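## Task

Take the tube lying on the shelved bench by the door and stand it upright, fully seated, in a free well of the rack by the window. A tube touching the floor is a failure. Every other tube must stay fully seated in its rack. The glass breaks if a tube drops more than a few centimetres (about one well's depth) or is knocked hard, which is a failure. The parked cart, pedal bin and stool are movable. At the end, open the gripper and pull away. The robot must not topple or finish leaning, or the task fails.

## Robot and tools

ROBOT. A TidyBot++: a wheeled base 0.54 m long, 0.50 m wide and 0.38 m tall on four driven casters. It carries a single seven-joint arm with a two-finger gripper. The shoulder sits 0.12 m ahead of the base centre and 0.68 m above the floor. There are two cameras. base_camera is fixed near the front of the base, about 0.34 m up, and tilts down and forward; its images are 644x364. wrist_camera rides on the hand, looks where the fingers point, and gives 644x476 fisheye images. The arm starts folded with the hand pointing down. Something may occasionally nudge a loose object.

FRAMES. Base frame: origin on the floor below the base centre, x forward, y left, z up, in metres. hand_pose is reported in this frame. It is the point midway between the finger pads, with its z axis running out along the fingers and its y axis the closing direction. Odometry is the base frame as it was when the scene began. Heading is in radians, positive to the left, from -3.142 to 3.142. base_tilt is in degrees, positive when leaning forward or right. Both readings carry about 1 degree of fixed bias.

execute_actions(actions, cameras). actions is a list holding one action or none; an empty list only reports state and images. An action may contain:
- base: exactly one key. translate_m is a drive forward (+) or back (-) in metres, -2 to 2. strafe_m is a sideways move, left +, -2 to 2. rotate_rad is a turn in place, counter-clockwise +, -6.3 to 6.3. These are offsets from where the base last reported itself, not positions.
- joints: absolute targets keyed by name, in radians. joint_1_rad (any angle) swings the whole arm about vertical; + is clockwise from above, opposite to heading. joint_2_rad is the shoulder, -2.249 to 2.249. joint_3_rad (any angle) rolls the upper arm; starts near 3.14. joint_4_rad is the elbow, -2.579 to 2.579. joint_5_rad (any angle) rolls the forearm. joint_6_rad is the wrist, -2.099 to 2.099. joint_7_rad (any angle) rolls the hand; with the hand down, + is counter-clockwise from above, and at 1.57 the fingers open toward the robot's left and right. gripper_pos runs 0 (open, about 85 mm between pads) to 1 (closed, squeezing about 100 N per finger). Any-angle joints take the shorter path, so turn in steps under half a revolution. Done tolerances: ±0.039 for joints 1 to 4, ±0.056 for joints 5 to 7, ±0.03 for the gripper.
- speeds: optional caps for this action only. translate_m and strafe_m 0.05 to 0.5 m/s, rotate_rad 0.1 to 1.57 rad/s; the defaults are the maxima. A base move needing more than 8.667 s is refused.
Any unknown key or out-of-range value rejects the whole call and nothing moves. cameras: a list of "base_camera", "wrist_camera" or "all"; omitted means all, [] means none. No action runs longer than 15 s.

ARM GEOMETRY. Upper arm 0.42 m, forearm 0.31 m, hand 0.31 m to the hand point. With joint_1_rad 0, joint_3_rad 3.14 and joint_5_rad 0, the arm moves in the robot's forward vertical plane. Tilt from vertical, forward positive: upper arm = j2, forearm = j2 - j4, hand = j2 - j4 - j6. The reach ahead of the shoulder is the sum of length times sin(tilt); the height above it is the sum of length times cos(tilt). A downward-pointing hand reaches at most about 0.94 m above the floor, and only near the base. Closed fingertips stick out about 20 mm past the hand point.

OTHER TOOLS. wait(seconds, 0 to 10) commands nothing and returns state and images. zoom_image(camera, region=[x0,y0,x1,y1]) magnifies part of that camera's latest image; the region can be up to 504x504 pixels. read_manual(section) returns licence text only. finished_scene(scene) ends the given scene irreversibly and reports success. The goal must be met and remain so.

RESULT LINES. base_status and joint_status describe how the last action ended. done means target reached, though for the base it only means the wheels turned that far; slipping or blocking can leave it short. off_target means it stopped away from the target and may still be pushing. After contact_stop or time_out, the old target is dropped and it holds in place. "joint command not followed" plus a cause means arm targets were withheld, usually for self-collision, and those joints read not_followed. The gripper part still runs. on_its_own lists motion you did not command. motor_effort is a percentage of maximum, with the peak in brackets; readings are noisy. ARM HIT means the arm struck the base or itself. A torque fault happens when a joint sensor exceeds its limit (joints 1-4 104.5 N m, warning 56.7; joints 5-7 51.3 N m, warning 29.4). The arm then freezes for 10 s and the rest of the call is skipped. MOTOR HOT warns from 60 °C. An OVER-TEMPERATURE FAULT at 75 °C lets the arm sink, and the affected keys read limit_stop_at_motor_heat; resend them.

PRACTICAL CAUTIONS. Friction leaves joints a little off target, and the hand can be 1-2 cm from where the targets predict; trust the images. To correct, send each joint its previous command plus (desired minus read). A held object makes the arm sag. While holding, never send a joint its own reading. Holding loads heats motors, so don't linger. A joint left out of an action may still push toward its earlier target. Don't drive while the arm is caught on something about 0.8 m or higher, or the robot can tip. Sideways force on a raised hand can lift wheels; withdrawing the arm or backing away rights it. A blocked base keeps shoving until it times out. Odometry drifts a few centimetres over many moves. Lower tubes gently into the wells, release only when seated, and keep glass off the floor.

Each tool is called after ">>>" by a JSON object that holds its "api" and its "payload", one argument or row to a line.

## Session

>>> {"api": "execute_actions", "payload": {
  "actions": [
    {"joints":{"joint_2_rad":-0.4,"joint_4_rad":-1.6,"joint_6_rad":-0.5,"joint_1_rad":0,"gripper_pos":0}}
  ],
  "cameras": ["wrist_camera"]
}}

>>> {"api": "execute_actions", "payload": {
  "actions": [
    {"base":{"rotate_rad":2.1}}
  ],
  "cameras": ["wrist_camera"]
}}

>>> {"api": "execute_actions", "payload": {
  "actions": [
    {"base":{"rotate_rad":2.1}}
  ],
  "cameras": ["wrist_camera"]
}}

Scene clock: 2.23 s.
base_odometry: x=+0.000 y=+0.000 heading=+0.000 (m, m, rad; odometry frame)
base_tilt: forward=-0.2 right=+0.1 (deg)
base_status: not commanded
joint_positions: joint_1_rad=-0.015 joint_2_rad=-0.391 joint_3_rad=+3.135 joint_4_rad=-1.611 joint_5_rad=+0.042 joint_6_rad=-0.538 joint_7_rad=+1.577 gripper_pos=+0.000
joint_status: all done
motor_effort: joint_1_rad=+0(0) joint_2_rad=-7(9) joint_3_rad=+1(1) joint_4_rad=+23(23) joint_5_rad=+0(0) joint_6_rad=+8(8) joint_7_rad=+0(0) (%)
hand_pose: x=+0.5594 y=+0.0049 z=+1.1215 quat_wxyz=(+0.016, +0.769, +0.018, +0.638) (m; base frame)
pictures: wrist_camera
camera_calibration (this result's frames):
wrist_camera: T_world_to_cam=[[-0.0094313, -0.99873, 0.0494877, -0.0442055], [-0.158114, -0.0473778, -0.986284, 1.25658], [0.987376, -0.0171266, -0.157466, -0.244251], [0, 0, 0, 1]] pos_world=[0.439434, 0.0112016, 1.20307]
Images, in order (width x height): wrist_camera 644x476.

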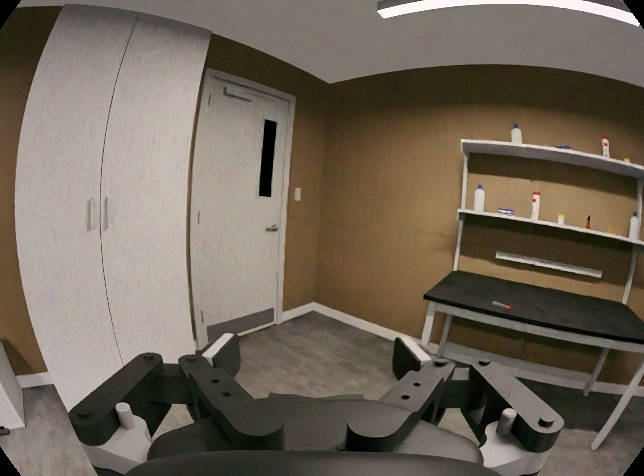

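Scene clock: 4.87 s.
base_odometry: x=+0.000 y=+0.000 heading=+2.100 (m, m, rad; odometry frame)
base_tilt: forward=-0.2 right=+0.0 (deg)
base_status: done
joint_positions: joint_1_rad=-0.009 joint_2_rad=-0.391 joint_3_rad=+3.135 joint_4_rad=-1.611 joint_5_rad=+0.042 joint_6_rad=-0.538 joint_7_rad=+1.577 gripper_pos=+0.000
joint_status: not commanded
motor_effort: joint_1_rad=-1(2) joint_2_rad=-7(10) joint_3_rad=+1(3) joint_4_rad=+23(23) joint_5_rad=+0(1) joint_6_rad=+8(8) joint_7_rad=+0(0) (%)
hand_pose: x=+0.5594 y=+0.0024 z=+1.1215 quat_wxyz=(+0.018, +0.769, +0.016, +0.638) (m; base frame)
pictures: wrist_camera
camera_calibration (this result's frames):
wrist_camera: T_world_to_cam=[[-0.0150008, -0.998662, 0.0494866, -0.0435414], [-0.158319, -0.0464955, -0.986293, 1.25661], [0.987274, -0.0226298, -0.15741, -0.244307], [0, 0, 0, 1]] pos_world=[0.43949, 0.00941509, 1.20308]
Images, in order (width x height): wrist_camera 644x476.

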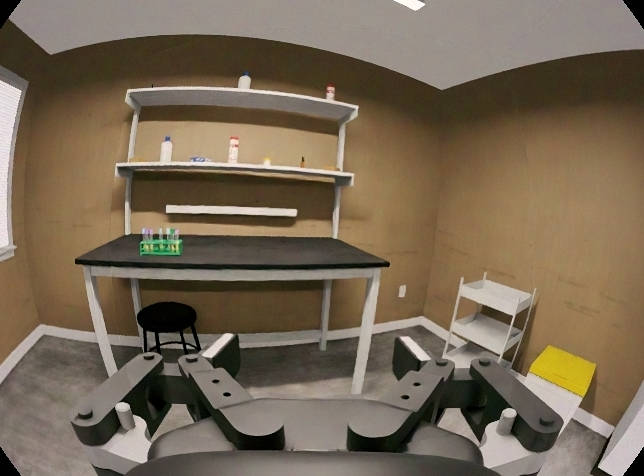

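Scene clock: 7.50 s.
base_odometry: x=+0.000 y=+0.000 heading=-2.084 (m, m, rad; odometry frame)
base_tilt: forward=-0.3 right=+0.1 (deg)
base_status: done
joint_positions: joint_1_rad=-0.007 joint_2_rad=-0.391 joint_3_rad=+3.135 joint_4_rad=-1.611 joint_5_rad=+0.042 joint_6_rad=-0.538 joint_7_rad=+1.577 gripper_pos=+0.000
joint_status: not commanded
motor_effort: joint_1_rad=+0(2) joint_2_rad=-7(9) joint_3_rad=+1(1) joint_4_rad=+23(23) joint_5_rad=+0(1) joint_6_rad=+8(8) joint_7_rad=+0(0) (%)
hand_pose: x=+0.5594 y=+0.0014 z=+1.1215 quat_wxyz=(+0.019, +0.769, +0.015, +0.638) (m; base frame)
pictures: wrist_camera
camera_calibration (this result's frames):
wrist_camera: T_world_to_cam=[[-0.0173728, -0.998624, 0.0494804, -0.0432549], [-0.158429, -0.0461132, -0.986293, 1.25662], [0.987217, -0.0249738, -0.15741, -0.2443], [0, 0, 0, 1]] pos_world=[0.439512, 0.00865048, 1.20309]
Images, in order (width x height): wrist_camera 644x476.

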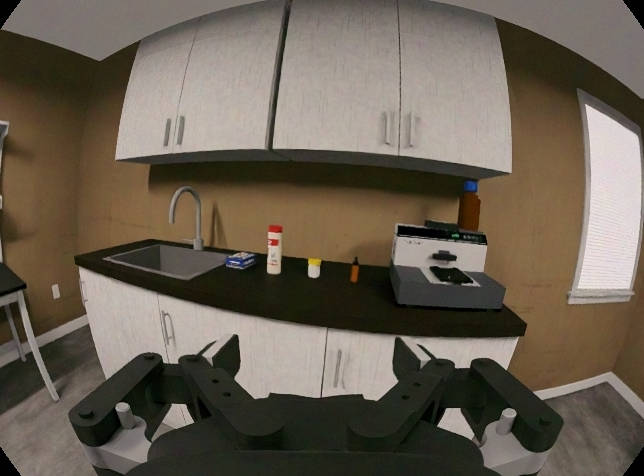

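>>> {"api": "execute_actions", "payload": {
  "actions": [
    {"base":{"rotate_rad":1.134},"joints":{"joint_2_rad":0.45,"joint_4_rad":-0.81,"joint_6_rad":-1.83}}
  ],
  "cameras": []
}}

>>> {"api": "execute_actions", "payload": {
  "actions": [
    {"base":{"strafe_m":0.63}}
  ],
  "cameras": []
}}

>>> {"api": "execute_actions", "payload": {
  "actions": [
    {"base":{"translate_m":0.75}}
  ]
}}

Scene clock: 14.13 s.
base_odometry: x=+0.000 y=+0.000 heading=-0.951 (m, m, rad; odometry frame)
base_tilt: forward=-0.2 right=+0.1 (deg)
base_status: done
joint_positions: joint_1_rad=-0.002 joint_2_rad=+0.446 joint_3_rad=+3.135 joint_4_rad=-0.828 joint_5_rad=+0.042 joint_6_rad=-1.791 joint_7_rad=+1.577 gripper_pos=+0.000
joint_status: all done
motor_effort: joint_1_rad=+0(3) joint_2_rad=-32(34) joint_3_rad=+0(2) joint_4_rad=+18(24) joint_5_rad=+0(1) joint_6_rad=+1(8) joint_7_rad=+0(0) (%)
hand_pose: x=+0.6250 y=-0.0077 z=+0.8433 quat_wxyz=(+0.019, +0.999, +0.002, +0.038) (m; base frame)
pictures: none
No camera images: the call's "cameras" was empty. Leave "cameras" out to get every camera's image.

Scene clock: 16.77 s.
base_odometry: x=+0.512 y=+0.367 heading=-0.950 (m, m, rad; odometry frame)
base_tilt: forward=-0.2 right=+0.1 (deg)
base_status: done
joint_positions: joint_1_rad=-0.001 joint_2_rad=+0.446 joint_3_rad=+3.135 joint_4_rad=-0.827 joint_5_rad=+0.042 joint_6_rad=-1.791 joint_7_rad=+1.577 gripper_pos=+0.000
joint_status: not commanded
motor_effort: joint_1_rad=+0(3) joint_2_rad=-33(34) joint_3_rad=+0(1) joint_4_rad=+18(18) joint_5_rad=+0(1) joint_6_rad=+1(1) joint_7_rad=-1(1) (%)
hand_pose: x=+0.6250 y=-0.0080 z=+0.8433 quat_wxyz=(+0.019, +0.999, +0.002, +0.039) (m; base frame)
pictures: none
No camera images: the call's "cameras" was empty. Leave "cameras" out to get every camera's image.

Scene clock: 19.63 s.
base_odometry: x=+0.949 y=-0.243 heading=-0.949 (m, m, rad; odometry frame)
base_tilt: forward=-0.2 right=+0.1 (deg)
base_status: done
joint_positions: joint_1_rad=-0.001 joint_2_rad=+0.451 joint_3_rad=+3.135 joint_4_rad=-0.825 joint_5_rad=+0.042 joint_6_rad=-1.793 joint_7_rad=+1.577 gripper_pos=+0.000
joint_status: not commanded
motor_effort: joint_1_rad=+0(3) joint_2_rad=-33(35) joint_3_rad=+0(0) joint_4_rad=+18(19) joint_5_rad=+0(1) joint_6_rad=+1(2) joint_7_rad=-1(0) (%)
hand_pose: x=+0.6259 y=-0.0081 z=+0.8415 quat_wxyz=(+0.019, +0.999, +0.002, +0.036) (m; base frame)
pictures: base_camera, wrist_camera
camera_calibration (this result's frames):
wrist_camera: T_world_to_cam=[[-0.00118405, -0.998526, 0.0542616, -0.0518116], [-0.995042, -0.00421986, -0.0993672, 0.768228], [0.0994497, -0.0541102, -0.99357, 0.904819], [0, 0, 0, 1]] pos_world=[0.674374, 0.000466543, 0.978149]
Images, in order (width x height): base_camera 644x364, wrist_camera 644x476.

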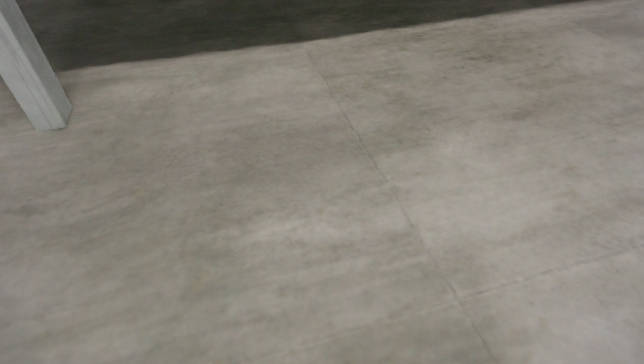

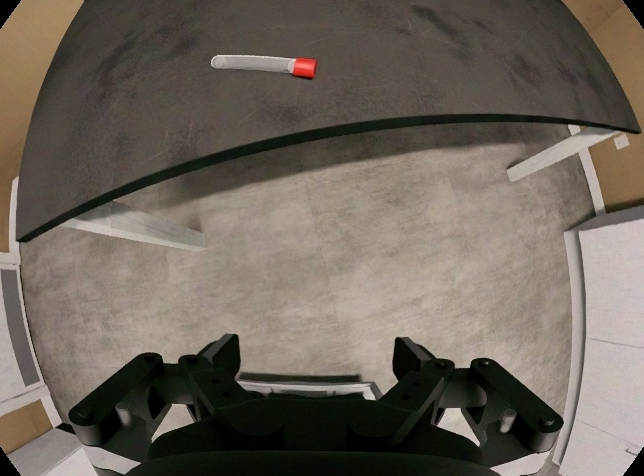

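>>> {"api": "execute_actions", "payload": {
  "actions": [
    {"base":{"translate_m":0.225},"joints":{"joint_7_rad":-0.06,"joint_6_rad":-1.78},"speeds":{"translate_m":0.2}}
  ],
  "cameras": ["wrist_camera"]
}}

Scene clock: 25.40 s.
base_odometry: x=+1.081 y=-0.425 heading=-0.949 (m, m, rad; odometry frame)
base_tilt: forward=-0.2 right=+0.1 (deg)
base_status: done
joint_positions: joint_1_rad=-0.001 joint_2_rad=+0.452 joint_3_rad=+3.135 joint_4_rad=-0.824 joint_5_rad=+0.042 joint_6_rad=-1.793 joint_7_rad=-0.042 gripper_pos=+0.000
joint_status: all done
motor_effort: joint_1_rad=+0(1) joint_2_rad=-33(35) joint_3_rad=+1(0) joint_4_rad=+18(19) joint_5_rad=+1(1) joint_6_rad=+1(1) joint_7_rad=-1(0) (%)
hand_pose: x=+0.6261 y=-0.0081 z=+0.8414 quat_wxyz=(-0.013, +0.690, -0.722, +0.039) (m; base frame)
pictures: wrist_camera
camera_calibration (this result's frames):
wrist_camera: T_world_to_cam=[[-0.997284, 0.0460741, -0.0574627, 0.674255], [0.0495486, 0.996933, -0.0605823, 0.0898087], [0.0544951, -0.063265, -0.996508, 0.935252], [0, 0, 0, 1]] pos_world=[0.617007, -0.0614302, 0.976171]
Images, in order (width x height): wrist_camera 644x476.

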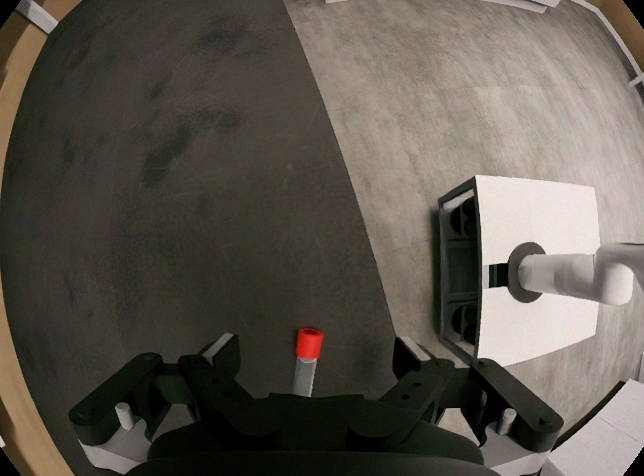

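>>> {"api": "execute_actions", "payload": {
  "actions": [
    {"base":{"strafe_m":0.04},"joints":{"joint_2_rad":0.53,"joint_4_rad":-0.87,"joint_6_rad":-1.74}}
  ],
  "cameras": ["wrist_camera"]
}}

Scene clock: 29.83 s.
base_odometry: x=+1.113 y=-0.402 heading=-0.949 (m, m, rad; odometry frame)
base_tilt: forward=-0.2 right=+0.1 (deg)
base_status: done
joint_positions: joint_1_rad=-0.005 joint_2_rad=+0.534 joint_3_rad=+3.135 joint_4_rad=-0.860 joint_5_rad=+0.042 joint_6_rad=-1.780 joint_7_rad=-0.042 gripper_pos=+0.000
joint_status: all done
motor_effort: joint_1_rad=+0(5) joint_2_rad=-35(39) joint_3_rad=+1(1) joint_4_rad=+18(20) joint_5_rad=+1(1) joint_6_rad=+0(0) joint_7_rad=+0(0) (%)
hand_pose: x=+0.6327 y=-0.0062 z=+0.7887 quat_wxyz=(+0.024, +0.693, -0.721, +0.003) (m; base frame)
pictures: wrist_camera
camera_calibration (this result's frames):
wrist_camera: T_world_to_cam=[[-0.998042, 0.0418139, 0.0465249, 0.596148], [0.0387081, 0.997084, -0.0657647, 0.0953786], [-0.0491391, -0.063835, -0.99675, 0.948191], [0, 0, 0, 1]] pos_world=[0.637882, -0.0594999, 0.923647]
Images, in order (width x height): wrist_camera 644x476.

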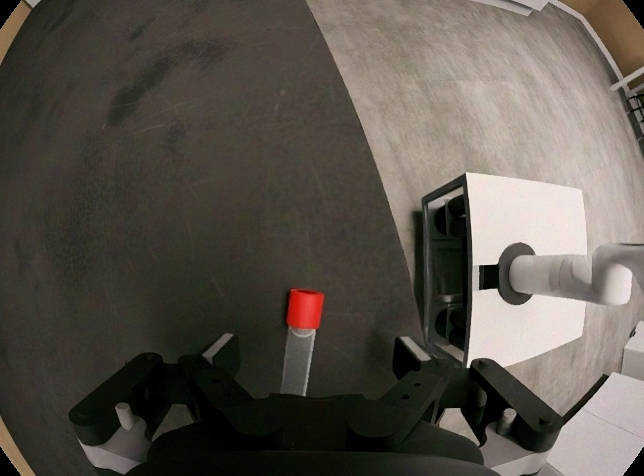

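Good; lower and close.

>>> {"api": "execute_actions", "payload": {
  "actions": [
    {"joints":{"joint_2_rad":0.575,"joint_6_rad":-1.70}}
  ],
  "cameras": ["wrist_camera"]
}}

>>> {"api": "execute_actions", "payload": {
  "actions": [
    {"joints":{"gripper_pos":1}}
  ],
  "cameras": ["wrist_camera"]
}}

Scene clock: 32.43 s.
base_odometry: x=+1.113 y=-0.402 heading=-0.949 (m, m, rad; odometry frame)
base_tilt: forward=-0.2 right=+0.1 (deg)
base_status: not commanded
joint_positions: joint_1_rad=-0.005 joint_2_rad=+0.572 joint_3_rad=+3.135 joint_4_rad=-0.860 joint_5_rad=+0.042 joint_6_rad=-1.739 joint_7_rad=-0.042 gripper_pos=+0.000
joint_status: all done
motor_effort: joint_1_rad=+0(1) joint_2_rad=-37(38) joint_3_rad=+0(0) joint_4_rad=+18(19) joint_5_rad=+1(0) joint_6_rad=+0(1) joint_7_rad=+0(1) (%)
hand_pose: x=+0.6491 y=-0.0061 z=+0.7685 quat_wxyz=(+0.023, +0.694, -0.720, +0.004) (m; base frame)
pictures: wrist_camera
camera_calibration (this result's frames):
wrist_camera: T_world_to_cam=[[-0.998248, 0.0402667, 0.0433465, 0.616067], [0.0373712, 0.997142, -0.0656541, 0.0941423], [-0.0458663, -0.0639192, -0.996901, 0.926906], [0, 0, 0, 1]] pos_world=[0.653983, -0.0594331, 0.90351]
Images, in order (width x height): wrist_camera 644x476.

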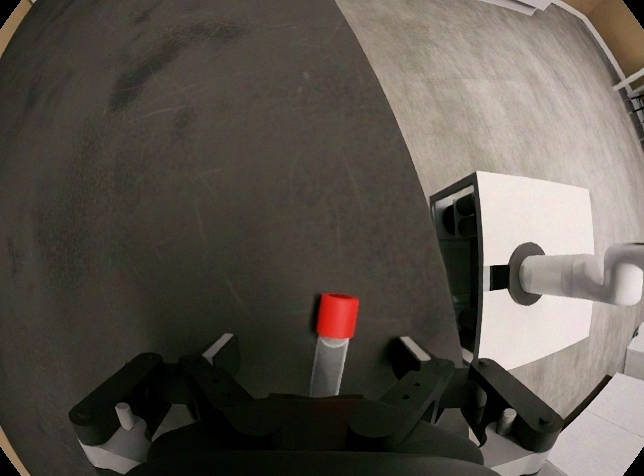

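Scene clock: 33.53 s.
base_odometry: x=+1.113 y=-0.402 heading=-0.949 (m, m, rad; odometry frame)
base_tilt: forward=-0.2 right=+0.0 (deg)
base_status: not commanded
joint_positions: joint_1_rad=-0.005 joint_2_rad=+0.548 joint_3_rad=+3.135 joint_4_rad=-0.859 joint_5_rad=+0.042 joint_6_rad=-1.732 joint_7_rad=-0.042 gripper_pos=+0.870
joint_status: gripper_pos off_target (ended at +0.870, target +1.000)
motor_effort: joint_1_rad=+0(0) joint_2_rad=-31(36) joint_3_rad=+1(0) joint_4_rad=+15(18) joint_5_rad=+0(0) joint_6_rad=+1(2) joint_7_rad=-1(0) (%)
hand_pose: x=+0.6493 y=-0.0061 z=+0.7811 quat_wxyz=(+0.012, +0.693, -0.720, +0.015) (m; base frame)
pictures: wrist_camera
camera_calibration (this result's frames):
wrist_camera: T_world_to_cam=[[-0.999125, 0.0400022, 0.0122184, 0.640617], [0.0391372, 0.997162, -0.0643085, 0.0927653], [-0.0147562, -0.063774, -0.997855, 0.920039], [0, 0, 0, 1]] pos_world=[0.650002, -0.0594536, 0.916204]
Images, in order (width x height): wrist_camera 644x476.

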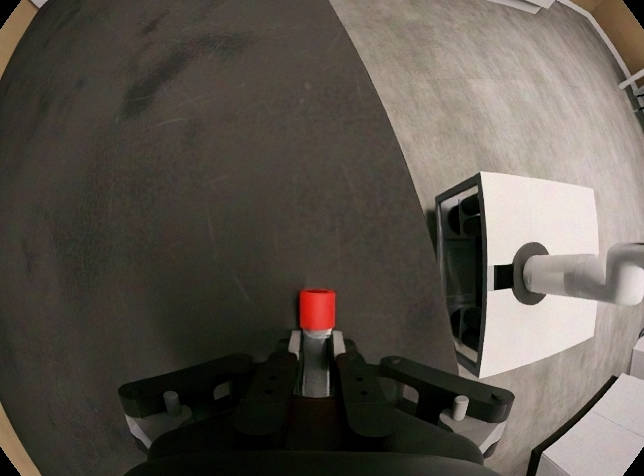

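>>> {"api": "execute_actions", "payload": {
  "actions": [
    {"joints":{"joint_2_rad":0.35,"joint_6_rad":-1.5}}
  ],
  "cameras": []
}}

>>> {"api": "execute_actions", "payload": {
  "actions": [
    {"base":{"translate_m":-0.6},"joints":{"joint_2_rad":-0.2,"joint_4_rad":-1.6,"joint_6_rad":-0.5,"joint_7_rad":1.62}}
  ],
  "cameras": []
}}

>>> {"api": "execute_actions", "payload": {
  "actions": [
    {"base":{"rotate_rad":3.14}}
  ],
  "cameras": ["wrist_camera"]
}}

Scene clock: 39.07 s.
base_odometry: x=+1.113 y=-0.402 heading=-0.949 (m, m, rad; odometry frame)
base_tilt: forward=-0.2 right=+0.0 (deg)
base_status: not commanded
joint_positions: joint_1_rad=-0.005 joint_2_rad=+0.346 joint_3_rad=+3.135 joint_4_rad=-0.866 joint_5_rad=+0.042 joint_6_rad=-1.540 joint_7_rad=-0.042 gripper_pos=+0.870
joint_status: all done
motor_effort: joint_1_rad=+0(1) joint_2_rad=-31(40) joint_3_rad=+0(0) joint_4_rad=+20(21) joint_5_rad=+0(1) joint_6_rad=+3(3) joint_7_rad=+0(1) (%)
hand_pose: x=+0.6741 y=-0.0058 z=+0.8999 quat_wxyz=(-0.127, +0.680, -0.707, +0.147) (m; base frame)
pictures: none
No camera images: the call's "cameras" was empty. Leave "cameras" out to get every camera's image.

Scene clock: 41.73 s.
base_odometry: x=+0.764 y=+0.086 heading=-0.949 (m, m, rad; odometry frame)
base_tilt: forward=-0.3 right=+0.0 (deg)
base_status: done
joint_positions: joint_1_rad=-0.005 joint_2_rad=-0.205 joint_3_rad=+3.135 joint_4_rad=-1.584 joint_5_rad=+0.042 joint_6_rad=-0.540 joint_7_rad=+1.584 gripper_pos=+0.870
joint_status: all done
motor_effort: joint_1_rad=+0(0) joint_2_rad=-15(34) joint_3_rad=+1(0) joint_4_rad=+24(24) joint_5_rad=+0(0) joint_6_rad=+8(9) joint_7_rad=+0(1) (%)
hand_pose: x=+0.6346 y=+0.0012 z=+1.0475 quat_wxyz=(+0.020, +0.819, +0.019, +0.574) (m; base frame)
pictures: none
No camera images: the call's "cameras" was empty. Leave "cameras" out to get every camera's image.

Scene clock: 45.07 s.
base_odometry: x=+0.764 y=+0.086 heading=+2.191 (m, m, rad; odometry frame)
base_tilt: forward=-0.2 right=+0.1 (deg)
base_status: done
joint_positions: joint_1_rad=-0.003 joint_2_rad=-0.196 joint_3_rad=+3.135 joint_4_rad=-1.584 joint_5_rad=+0.042 joint_6_rad=-0.540 joint_7_rad=+1.584 gripper_pos=+0.870
joint_status: not commanded
motor_effort: joint_1_rad=+0(3) joint_2_rad=-15(17) joint_3_rad=+1(2) joint_4_rad=+24(24) joint_5_rad=+0(1) joint_6_rad=+9(8) joint_7_rad=+0(0) (%)
hand_pose: x=+0.6377 y=+0.0004 z=+1.0430 quat_wxyz=(+0.021, +0.821, +0.019, +0.570) (m; base frame)
pictures: wrist_camera
camera_calibration (this result's frames):
wrist_camera: T_world_to_cam=[[-0.00935157, -0.998194, 0.0593435, -0.0544162], [-0.323984, -0.0531203, -0.94457, 1.25358], [0.946016, -0.0280596, -0.322902, -0.135082], [0, 0, 0, 1]] pos_world=[0.533422, 0.00848257, 1.14371]
Images, in order (width x height): wrist_camera 644x476.

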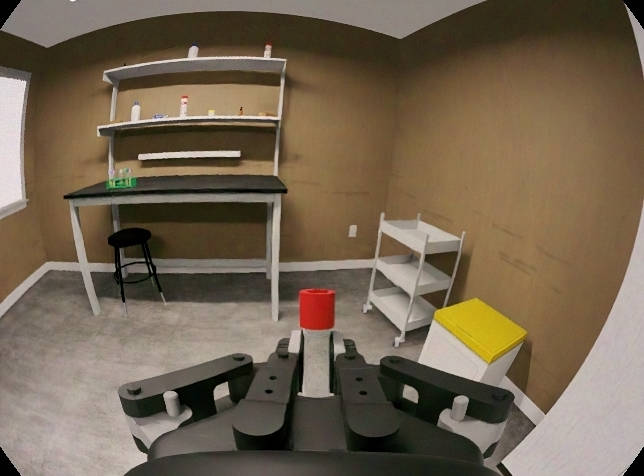

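>>> {"api": "execute_actions", "payload": {
  "actions": [
    {"base":{"strafe_m":1.3}}
  ],
  "cameras": []
}}

>>> {"api": "execute_actions", "payload": {
  "actions": [
    {"base":{"translate_m":0.6}}
  ]
}}

Scene clock: 53.80 s.
base_odometry: x=-0.293 y=-0.671 heading=+2.192 (m, m, rad; odometry frame)
base_tilt: forward=-0.2 right=+0.2 (deg)
base_status: done
joint_positions: joint_1_rad=-0.003 joint_2_rad=-0.196 joint_3_rad=+3.135 joint_4_rad=-1.584 joint_5_rad=+0.042 joint_6_rad=-0.540 joint_7_rad=+1.584 gripper_pos=+0.870
joint_status: not commanded
motor_effort: joint_1_rad=+0(2) joint_2_rad=-15(15) joint_3_rad=+1(2) joint_4_rad=+24(25) joint_5_rad=+0(1) joint_6_rad=+8(8) joint_7_rad=+0(0) (%)
hand_pose: x=+0.6377 y=+0.0002 z=+1.0429 quat_wxyz=(+0.021, +0.821, +0.018, +0.570) (m; base frame)
pictures: none
No camera images: the call's "cameras" was empty. Leave "cameras" out to get every camera's image.

Scene clock: 56.37 s.
base_odometry: x=-0.643 y=-0.183 heading=+2.192 (m, m, rad; odometry frame)
base_tilt: forward=-0.2 right=+0.0 (deg)
base_status: done
joint_positions: joint_1_rad=-0.003 joint_2_rad=-0.197 joint_3_rad=+3.135 joint_4_rad=-1.587 joint_5_rad=+0.042 joint_6_rad=-0.538 joint_7_rad=+1.584 gripper_pos=+0.870
joint_status: not commanded
motor_effort: joint_1_rad=-1(1) joint_2_rad=-15(17) joint_3_rad=+1(2) joint_4_rad=+24(25) joint_5_rad=+0(0) joint_6_rad=+8(8) joint_7_rad=-1(0) (%)
hand_pose: x=+0.6374 y=+0.0003 z=+1.0423 quat_wxyz=(+0.021, +0.821, +0.019, +0.570) (m; base frame)
pictures: base_camera, wrist_camera
camera_calibration (this result's frames):
wrist_camera: T_world_to_cam=[[-0.00950466, -0.998191, 0.059359, -0.0543975], [-0.323787, -0.0530914, -0.944639, 1.25286], [0.946082, -0.0281982, -0.322697, -0.135301], [0, 0, 0, 1]] pos_world=[0.533149, 0.00840152, 1.14307]
Images, in order (width x height): base_camera 644x364, wrist_camera 644x476.

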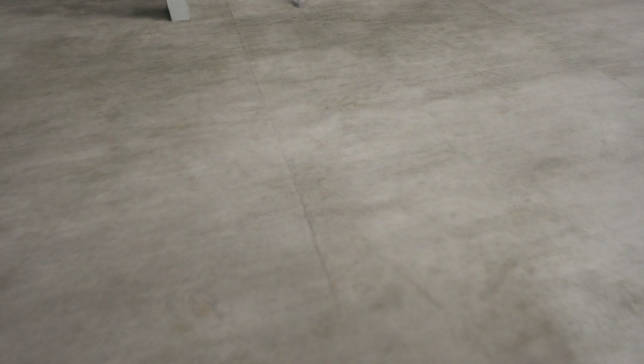

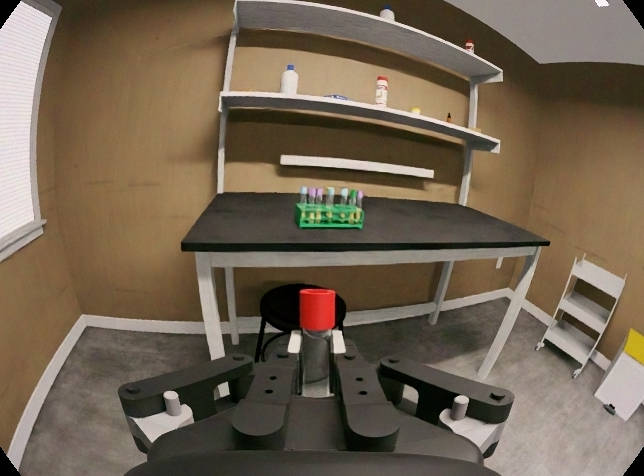

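>>> {"api": "execute_actions", "payload": {
  "actions": [
    {"base":{"translate_m":0.4},"joints":{"joint_2_rad":0.3,"joint_4_rad":-1.0,"joint_6_rad":-0.75}}
  ],
  "cameras": ["wrist_camera"]
}}

>>> {"api": "zoom_image", "payload": {
  "camera": "wrist_camera",
  "region": [200,180,440,340]
}}

Scene clock: 61.23 s.
base_odometry: x=-0.876 y=+0.142 heading=+2.192 (m, m, rad; odometry frame)
base_tilt: forward=-0.2 right=+0.1 (deg)
base_status: done
joint_positions: joint_1_rad=-0.003 joint_2_rad=+0.310 joint_3_rad=+3.135 joint_4_rad=-1.018 joint_5_rad=+0.042 joint_6_rad=-0.710 joint_7_rad=+1.584 gripper_pos=+0.870
joint_status: all done
motor_effort: joint_1_rad=+0(1) joint_2_rad=-32(37) joint_3_rad=+0(2) joint_4_rad=+23(25) joint_5_rad=+0(0) joint_6_rad=+8(9) joint_7_rad=-1(1) (%)
hand_pose: x=+0.8303 y=-0.0010 z=+1.0182 quat_wxyz=(+0.020, +0.851, +0.016, +0.524) (m; base frame)
pictures: wrist_camera
camera_calibration (this result's frames):
wrist_camera: T_world_to_cam=[[-0.0103247, -0.998346, 0.0565526, -0.048846], [-0.425819, -0.0467817, -0.903598, 1.3354], [0.904749, -0.0334106, -0.424632, -0.187506], [0, 0, 0, 1]] pos_world=[0.737779, 0.00744229, 1.1298]
Images, in order (width x height): wrist_camera 644x476.

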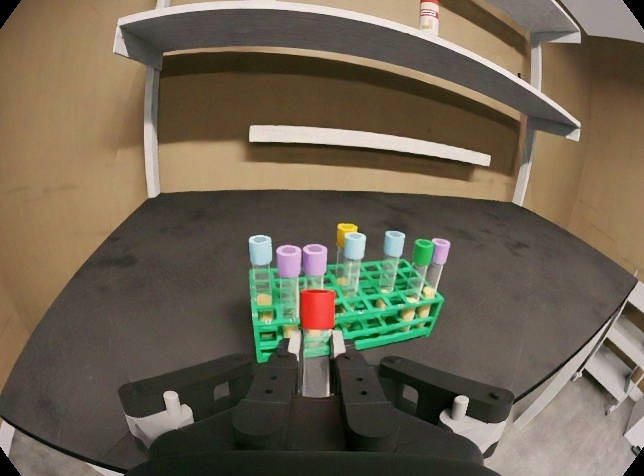

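Region (200, 180, 440, 340) of wrist_camera's 644x476 image, scaled by 2.100.

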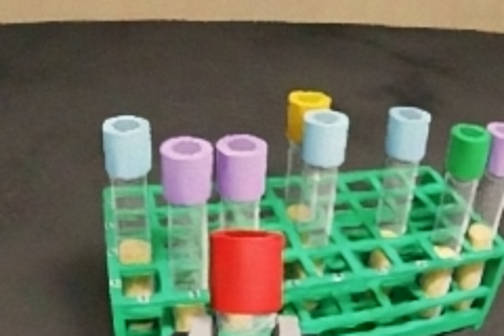

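>>> {"api": "execute_actions", "payload": {
  "actions": [
    {"base":{"rotate_rad":0.2}}
  ],
  "cameras": []
}}

>>> {"api": "execute_actions", "payload": {
  "actions": [
    {"base":{"strafe_m":-0.17}}
  ],
  "cameras": ["wrist_camera"]
}}

>>> {"api": "zoom_image", "payload": {
  "camera": "wrist_camera",
  "region": [200,200,480,380]
}}

Scene clock: 68.07 s.
base_odometry: x=-0.876 y=+0.142 heading=+2.393 (m, m, rad; odometry frame)
base_tilt: forward=-0.2 right=+0.1 (deg)
base_status: done
joint_positions: joint_1_rad=-0.004 joint_2_rad=+0.310 joint_3_rad=+3.129 joint_4_rad=-1.018 joint_5_rad=+0.042 joint_6_rad=-0.710 joint_7_rad=+1.584 gripper_pos=+0.870
joint_status: not commanded
motor_effort: joint_1_rad=+0(5) joint_2_rad=-32(34) joint_3_rad=+0(4) joint_4_rad=+24(24) joint_5_rad=+0(2) joint_6_rad=+7(7) joint_7_rad=-1(0) (%)
hand_pose: x=+0.8302 y=+0.0027 z=+1.0184 quat_wxyz=(+0.018, +0.851, +0.018, +0.524) (m; base frame)
pictures: none
No camera images: the call's "cameras" was empty. Leave "cameras" out to get every camera's image.

Scene clock: 69.60 s.
base_odometry: x=-0.760 y=+0.267 heading=+2.394 (m, m, rad; odometry frame)
base_tilt: forward=-0.3 right=+0.1 (deg)
base_status: done
joint_positions: joint_1_rad=+0.006 joint_2_rad=+0.309 joint_3_rad=+3.131 joint_4_rad=-1.017 joint_5_rad=+0.042 joint_6_rad=-0.711 joint_7_rad=+1.584 gripper_pos=+0.870
joint_status: not commanded
motor_effort: joint_1_rad=+0(3) joint_2_rad=-32(36) joint_3_rad=+1(1) joint_4_rad=+24(25) joint_5_rad=+0(1) joint_6_rad=+7(8) joint_7_rad=+0(1) (%)
hand_pose: x=+0.8300 y=-0.0051 z=+1.0189 quat_wxyz=(+0.021, +0.851, +0.013, +0.524) (m; base frame)
pictures: wrist_camera
camera_calibration (this result's frames):
wrist_camera: T_world_to_cam=[[-0.0155963, -0.998344, 0.055365, -0.047409], [-0.425534, -0.0434795, -0.903897, 1.33574], [0.904808, -0.0376572, -0.424152, -0.187619], [0, 0, 0, 1]] pos_world=[0.737424, 0.00368167, 1.13042]
Images, in order (width x height): wrist_camera 644x476.

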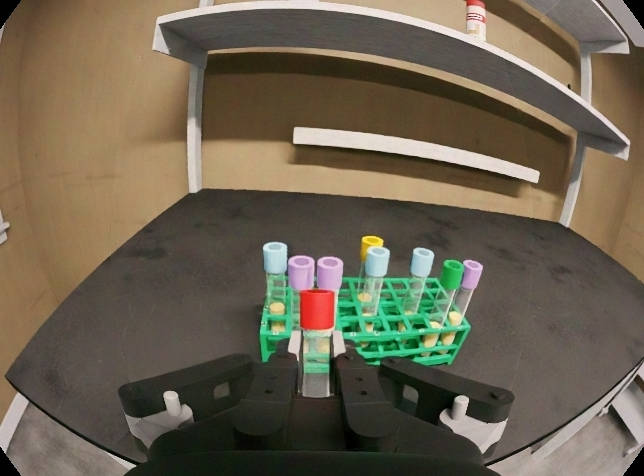

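Region (200, 200, 480, 380) of wrist_camera's 644x476 image, scaled by 1.800; it fills the top 324 rows of this view, and the rest is white.

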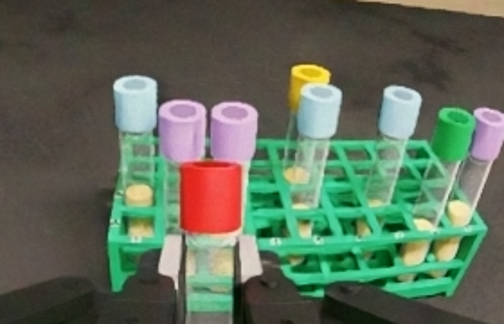

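>>> {"api": "execute_actions", "payload": {
  "actions": [
    {"base":{"strafe_m":-0.142},"joints":{"joint_2_rad":0.72,"joint_6_rad":0.0,"joint_4_rad":-0.95}}
  ],
  "cameras": ["wrist_camera"]
}}

>>> {"api": "zoom_image", "payload": {
  "camera": "wrist_camera",
  "region": [160,250,480,440]
}}

Scene clock: 83.23 s.
base_odometry: x=-0.664 y=+0.371 heading=+2.395 (m, m, rad; odometry frame)
base_tilt: forward=-0.1 right=+0.1 (deg)
base_status: done
joint_positions: joint_1_rad=+0.006 joint_2_rad=+0.668 joint_3_rad=+3.131 joint_4_rad=-0.936 joint_5_rad=+0.042 joint_6_rad=-0.010 joint_7_rad=+1.584 gripper_pos=+0.870
joint_status: joint_2_rad off_target (ended at +0.668, target +0.720); the others done
motor_effort: joint_1_rad=+0(4) joint_2_rad=-38(38) joint_3_rad=+0(3) joint_4_rad=+19(24) joint_5_rad=+0(1) joint_6_rad=+5(8) joint_7_rad=+0(0) (%)
hand_pose: x=+1.0047 y=+0.0010 z=+0.9881 quat_wxyz=(+0.016, +0.722, +0.018, +0.691) (m; base frame)
pictures: wrist_camera
camera_calibration (this result's frames):
wrist_camera: T_world_to_cam=[[-0.012957, -0.998783, 0.0475882, -0.031851], [-0.0166247, -0.0473704, -0.998739, 1.06544], [0.999778, -0.0137318, -0.0159907, -0.857266], [0, 0, 0, 1]] pos_world=[0.874375, 0.00688629, 1.0519]
Images, in order (width x height): wrist_camera 644x476.

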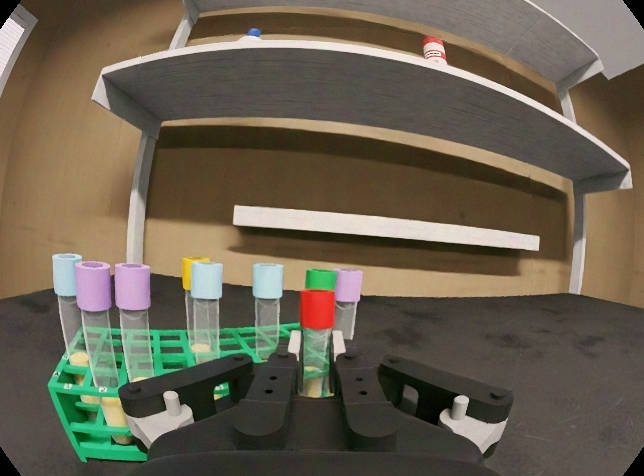

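Region (160, 250, 480, 440) of wrist_camera's 644x476 image, scaled by 1.575; it fills the top 299 rows of this view, and the rest is white.

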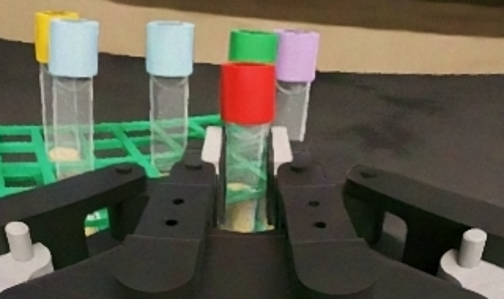

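>>> {"api": "execute_actions", "payload": {
  "actions": [
    {"joints":{"joint_2_rad":0.5}}
  ],
  "cameras": ["wrist_camera"]
}}

Scene clock: 87.80 s.
base_odometry: x=-0.664 y=+0.371 heading=+2.395 (m, m, rad; odometry frame)
base_tilt: forward=-0.2 right=+0.2 (deg)
base_status: not commanded
joint_positions: joint_1_rad=+0.006 joint_2_rad=+0.498 joint_3_rad=+3.131 joint_4_rad=-0.949 joint_5_rad=+0.042 joint_6_rad=-0.010 joint_7_rad=+1.584 gripper_pos=+0.870
joint_status: all done
motor_effort: joint_1_rad=+0(1) joint_2_rad=-40(50) joint_3_rad=+0(0) joint_4_rad=+24(27) joint_5_rad=+0(0) joint_6_rad=+9(10) joint_7_rad=+0(0) (%)
hand_pose: x=+0.9411 y=+0.0015 z=+1.1255 quat_wxyz=(+0.018, +0.666, +0.017, +0.746) (m; base frame)
pictures: wrist_camera
camera_calibration (this result's frames):
wrist_camera: T_world_to_cam=[[-0.0202515, -0.998732, 0.0460906, -0.0302076], [0.139776, -0.0484755, -0.988996, 1.04345], [0.989976, -0.0135863, 0.140581, -0.958499], [0, 0, 0, 1]] pos_world=[0.802429, 0.00739011, 1.16811]
Images, in order (width x height): wrist_camera 644x476.

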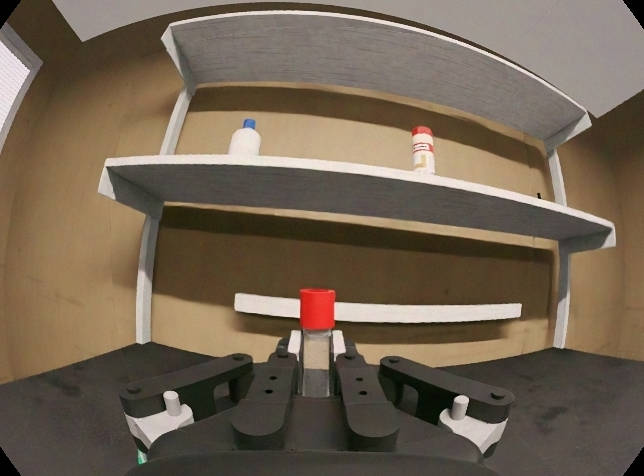

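>>> {"api": "execute_actions", "payload": {
  "actions": [
    {"base":{"translate_m":-0.1},"joints":{"joint_2_rad":0.2,"joint_4_rad":-1.05,"joint_6_rad":-0.75}}
  ],
  "cameras": []
}}

>>> {"api": "execute_actions", "payload": {
  "actions": [
    {"base":{"strafe_m":0.12}}
  ],
  "cameras": ["wrist_camera"]
}}

>>> {"api": "zoom_image", "payload": {
  "camera": "wrist_camera",
  "region": [180,200,500,400]
}}

Scene clock: 93.17 s.
base_odometry: x=-0.590 y=+0.304 heading=+2.395 (m, m, rad; odometry frame)
base_tilt: forward=-0.2 right=+0.0 (deg)
base_status: done
joint_positions: joint_1_rad=+0.006 joint_2_rad=+0.198 joint_3_rad=+3.131 joint_4_rad=-1.036 joint_5_rad=+0.042 joint_6_rad=-0.712 joint_7_rad=+1.584 gripper_pos=+0.870
joint_status: all done
motor_effort: joint_1_rad=+0(2) joint_2_rad=-28(44) joint_3_rad=+0(0) joint_4_rad=+23(26) joint_5_rad=+0(1) joint_6_rad=+8(10) joint_7_rad=+1(0) (%)
hand_pose: x=+0.7879 y=-0.0051 z=+1.0843 quat_wxyz=(+0.022, +0.826, +0.012, +0.563) (m; base frame)
pictures: none
No camera images: the call's "cameras" was empty. Leave "cameras" out to get every camera's image.

Scene clock: 94.53 s.
base_odometry: x=-0.672 y=+0.215 heading=+2.395 (m, m, rad; odometry frame)
base_tilt: forward=-0.2 right=+0.0 (deg)
base_status: done
joint_positions: joint_1_rad=-0.004 joint_2_rad=+0.198 joint_3_rad=+3.131 joint_4_rad=-1.036 joint_5_rad=+0.042 joint_6_rad=-0.712 joint_7_rad=+1.584 gripper_pos=+0.870
joint_status: not commanded
motor_effort: joint_1_rad=+0(3) joint_2_rad=-29(30) joint_3_rad=+1(2) joint_4_rad=+23(24) joint_5_rad=+0(0) joint_6_rad=+8(9) joint_7_rad=+0(0) (%)
hand_pose: x=+0.7879 y=+0.0013 z=+1.0841 quat_wxyz=(+0.019, +0.826, +0.016, +0.562) (m; base frame)
pictures: wrist_camera
camera_calibration (this result's frames):
wrist_camera: T_world_to_cam=[[-0.0113842, -0.998449, 0.0544925, -0.0476294], [-0.341765, -0.047329, -0.938593, 1.34865], [0.939716, -0.0293088, -0.340696, -0.239623], [0, 0, 0, 1]] pos_world=[0.685556, 0.00925151, 1.18679]
Images, in order (width x height): wrist_camera 644x476.

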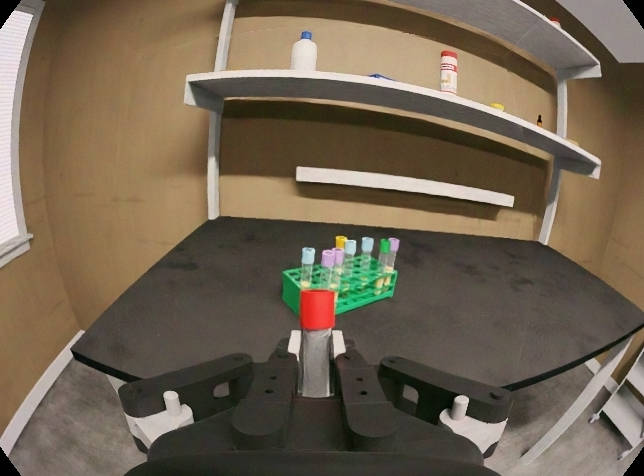

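Region (180, 200, 500, 400) of wrist_camera's 644x476 image, scaled by 1.575; it fills the top 315 rows of this view, and the rest is white.

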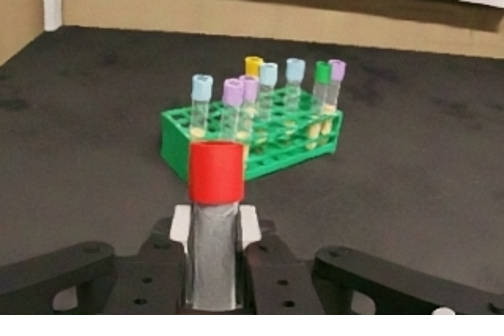

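>>> {"api": "execute_actions", "payload": {
  "actions": [
    {"base":{"rotate_rad":0.36}}
  ],
  "cameras": []
}}

>>> {"api": "execute_actions", "payload": {
  "actions": [
    {"base":{"strafe_m":-0.44}}
  ]
}}

>>> {"api": "zoom_image", "payload": {
  "camera": "wrist_camera",
  "region": [180,200,500,400]
}}

Scene clock: 108.50 s.
base_odometry: x=-0.672 y=+0.215 heading=+2.755 (m, m, rad; odometry frame)
base_tilt: forward=-0.3 right=+0.1 (deg)
base_status: done
joint_positions: joint_1_rad=-0.008 joint_2_rad=+0.198 joint_3_rad=+3.129 joint_4_rad=-1.036 joint_5_rad=+0.042 joint_6_rad=-0.713 joint_7_rad=+1.584 gripper_pos=+0.870
joint_status: not commanded
motor_effort: joint_1_rad=+0(4) joint_2_rad=-28(31) joint_3_rad=+1(4) joint_4_rad=+23(24) joint_5_rad=+0(1) joint_6_rad=+8(8) joint_7_rad=+0(0) (%)
hand_pose: x=+0.7879 y=+0.0054 z=+1.0839 quat_wxyz=(+0.017, +0.826, +0.019, +0.562) (m; base frame)
pictures: none
No camera images: the call's "cameras" was empty. Leave "cameras" out to get every camera's image.

Scene clock: 110.77 s.
base_odometry: x=-0.506 y=+0.623 heading=+2.755 (m, m, rad; odometry frame)
base_tilt: forward=-0.2 right=+0.1 (deg)
base_status: done
joint_positions: joint_1_rad=+0.003 joint_2_rad=+0.198 joint_3_rad=+3.130 joint_4_rad=-1.036 joint_5_rad=+0.042 joint_6_rad=-0.713 joint_7_rad=+1.584 gripper_pos=+0.870
joint_status: not commanded
motor_effort: joint_1_rad=+0(4) joint_2_rad=-28(29) joint_3_rad=+0(3) joint_4_rad=+23(24) joint_5_rad=+0(1) joint_6_rad=+7(8) joint_7_rad=-1(1) (%)
hand_pose: x=+0.7879 y=-0.0025 z=+1.0839 quat_wxyz=(+0.021, +0.827, +0.014, +0.562) (m; base frame)
pictures: base_camera, wrist_camera
camera_calibration (this result's frames):
wrist_camera: T_world_to_cam=[[-0.0169608, -0.998378, 0.0543533, -0.0468743], [-0.342298, -0.0452783, -0.9385, 1.34865], [0.939438, -0.0345228, -0.340975, -0.239284], [0, 0, 0, 1]] pos_world=[0.685639, 0.00600566, 1.18667]
Images, in order (width x height): base_camera 644x364, wrist_camera 644x476.

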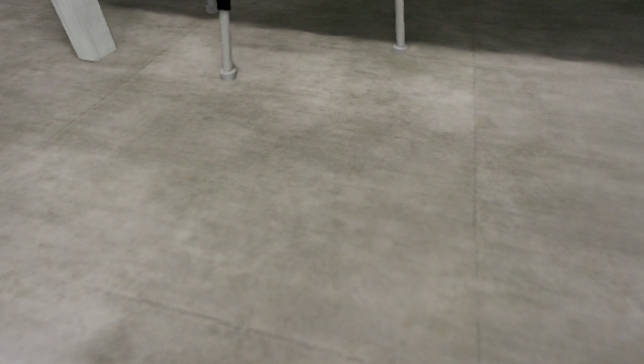

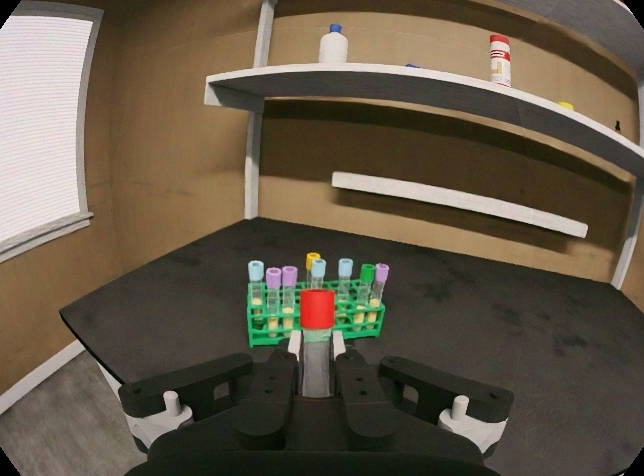

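Region (180, 200, 500, 400) of wrist_camera's 644x476 image, scaled by 1.575; it fills the top 315 rows of this view, and the rest is white.

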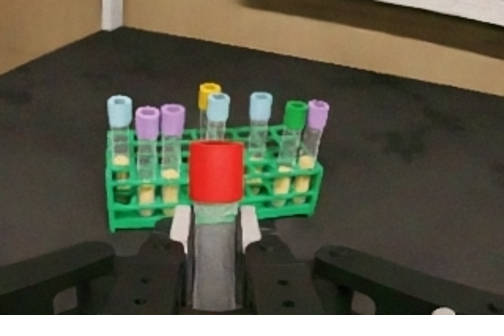

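>>> {"api": "execute_actions", "payload": {
  "actions": [
    {"base":{"strafe_m":-0.015},"joints":{"joint_2_rad":0.30,"joint_4_rad":-1.10,"joint_6_rad":-0.10}}
  ],
  "cameras": []
}}

>>> {"api": "execute_actions", "payload": {
  "actions": [
    {"base":{"translate_m":0.06},"speeds":{"translate_m":0.08}}
  ],
  "cameras": ["wrist_camera"]
}}

>>> {"api": "zoom_image", "payload": {
  "camera": "wrist_camera",
  "region": [160,270,480,460]
}}

Scene clock: 117.57 s.
base_odometry: x=-0.500 y=+0.637 heading=+2.756 (m, m, rad; odometry frame)
base_tilt: forward=-0.2 right=+0.0 (deg)
base_status: done
joint_positions: joint_1_rad=+0.004 joint_2_rad=+0.300 joint_3_rad=+3.131 joint_4_rad=-1.084 joint_5_rad=+0.042 joint_6_rad=-0.128 joint_7_rad=+1.584 gripper_pos=+0.870
joint_status: all done
motor_effort: joint_1_rad=+0(3) joint_2_rad=-33(35) joint_3_rad=+1(2) joint_4_rad=+24(25) joint_5_rad=+0(1) joint_6_rad=+8(8) joint_7_rad=+0(0) (%)
hand_pose: x=+0.8628 y=+0.0021 z=+1.1606 quat_wxyz=(+0.019, +0.686, +0.018, +0.727) (m; base frame)
pictures: none
No camera images: the call's "cameras" was empty. Leave "cameras" out to get every camera's image.

Scene clock: 118.83 s.
base_odometry: x=-0.556 y=+0.660 heading=+2.756 (m, m, rad; odometry frame)
base_tilt: forward=-0.2 right=+0.1 (deg)
base_status: done
joint_positions: joint_1_rad=+0.004 joint_2_rad=+0.301 joint_3_rad=+3.131 joint_4_rad=-1.085 joint_5_rad=+0.042 joint_6_rad=-0.128 joint_7_rad=+1.584 gripper_pos=+0.870
joint_status: not commanded
motor_effort: joint_1_rad=+0(2) joint_2_rad=-32(36) joint_3_rad=+0(2) joint_4_rad=+24(25) joint_5_rad=+0(1) joint_6_rad=+8(9) joint_7_rad=+1(1) (%)
hand_pose: x=+0.8636 y=+0.0021 z=+1.1588 quat_wxyz=(+0.019, +0.687, +0.018, +0.727) (m; base frame)
pictures: wrist_camera
camera_calibration (this result's frames):
wrist_camera: T_world_to_cam=[[-0.0200153, -0.998607, 0.0488194, -0.0359971], [0.0830409, -0.0503209, -0.995275, 1.14357], [0.996345, -0.0158667, 0.0839324, -0.826267], [0, 0, 0, 1]] pos_world=[0.727564, 0.00848836, 1.20927]
Images, in order (width x height): wrist_camera 644x476.

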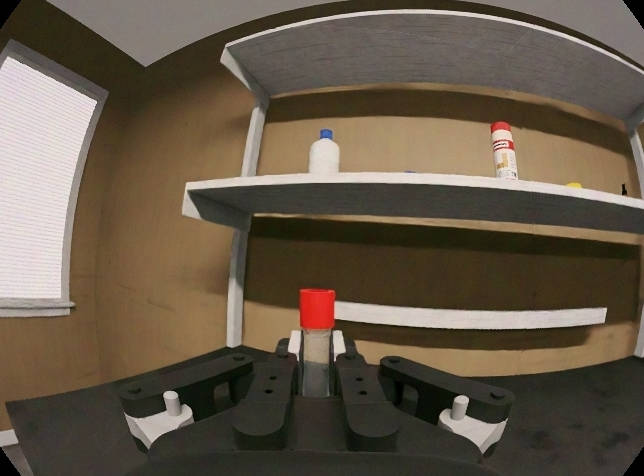

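Region (160, 270, 480, 460) of wrist_camera's 644x476 image, scaled by 1.575; it fills the top 299 rows of this view, and the rest is white.

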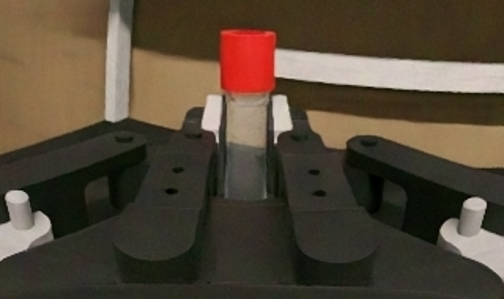

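>>> {"api": "execute_actions", "payload": {
  "actions": [
    {"joints":{"joint_2_rad":0.395}}
  ],
  "cameras": ["wrist_camera"]
}}

>>> {"api": "zoom_image", "payload": {
  "camera": "wrist_camera",
  "region": [100,270,540,476]
}}

Scene clock: 123.03 s.
base_odometry: x=-0.556 y=+0.660 heading=+2.756 (m, m, rad; odometry frame)
base_tilt: forward=-0.1 right=+0.0 (deg)
base_status: not commanded
joint_positions: joint_1_rad=+0.004 joint_2_rad=+0.401 joint_3_rad=+3.131 joint_4_rad=-1.094 joint_5_rad=+0.042 joint_6_rad=-0.128 joint_7_rad=+1.584 gripper_pos=+0.870
joint_status: all done
motor_effort: joint_1_rad=+0(0) joint_2_rad=-37(40) joint_3_rad=+0(0) joint_4_rad=+25(26) joint_5_rad=+0(0) joint_6_rad=+8(9) joint_7_rad=+0(1) (%)
hand_pose: x=+0.9073 y=+0.0020 z=+1.0770 quat_wxyz=(+0.018, +0.725, +0.018, +0.688) (m; base frame)
pictures: wrist_camera
camera_calibration (this result's frames):
wrist_camera: T_world_to_cam=[[-0.0146033, -0.998627, 0.0503023, -0.0378042], [-0.0251738, -0.0499246, -0.998436, 1.16003], [0.999576, -0.0158467, -0.0244102, -0.749192], [0, 0, 0, 1]] pos_world=[0.777525, 0.00828963, 1.14183]
Images, in order (width x height): wrist_camera 644x476.

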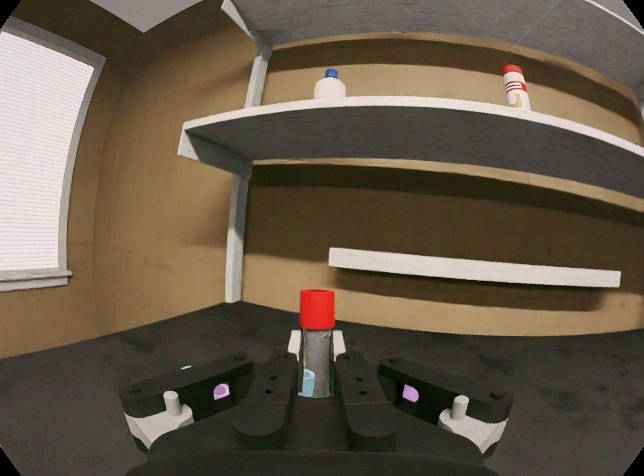

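Region (100, 270, 540, 476) of wrist_camera's 644x476 image, scaled by 1.145; it fills the top 236 rows of this view, and the rest is white.

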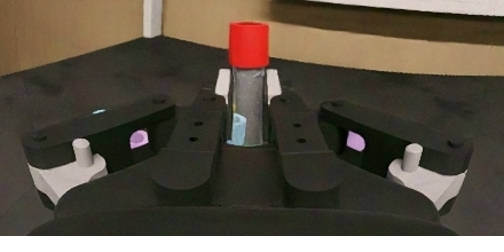

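>>> {"api": "execute_actions", "payload": {
  "actions": [
    {"joints":{"joint_2_rad":0.41,"joint_4_rad":-1.17,"joint_6_rad":-0.02}}
  ],
  "cameras": ["wrist_camera"]
}}

>>> {"api": "zoom_image", "payload": {
  "camera": "wrist_camera",
  "region": [100,270,540,476]
}}

Scene clock: 128.17 s.
base_odometry: x=-0.556 y=+0.660 heading=+2.756 (m, m, rad; odometry frame)
base_tilt: forward=-0.2 right=+0.1 (deg)
base_status: not commanded
joint_positions: joint_1_rad=+0.004 joint_2_rad=+0.408 joint_3_rad=+3.131 joint_4_rad=-1.159 joint_5_rad=+0.042 joint_6_rad=-0.062 joint_7_rad=+1.584 gripper_pos=+0.870
joint_status: all done
motor_effort: joint_1_rad=+0(0) joint_2_rad=-37(38) joint_3_rad=+1(0) joint_4_rad=+25(26) joint_5_rad=+0(0) joint_6_rad=+9(8) joint_7_rad=+0(0) (%)
hand_pose: x=+0.9109 y=+0.0029 z=+1.0513 quat_wxyz=(+0.017, +0.727, +0.020, +0.686) (m; base frame)
pictures: wrist_camera
camera_calibration (this result's frames):
wrist_camera: T_world_to_cam=[[-0.0115452, -0.99866, 0.0504496, -0.0384716], [-0.0309078, -0.0500724, -0.998267, 1.1396], [0.999456, -0.0130845, -0.0302883, -0.747166], [0, 0, 0, 1]] pos_world=[0.781537, 0.0088662, 1.11693]
Images, in order (width x height): wrist_camera 644x476.

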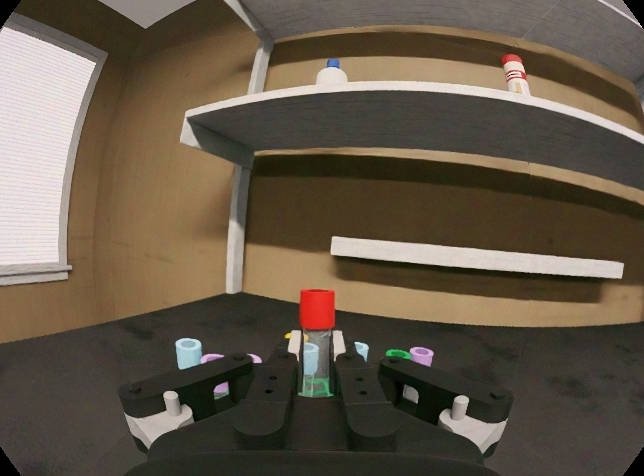

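Region (100, 270, 540, 476) of wrist_camera's 644x476 image, scaled by 1.145; it fills the top 236 rows of this view, and the rest is white.

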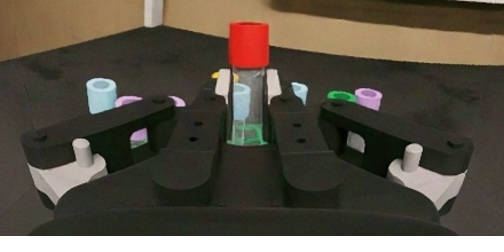

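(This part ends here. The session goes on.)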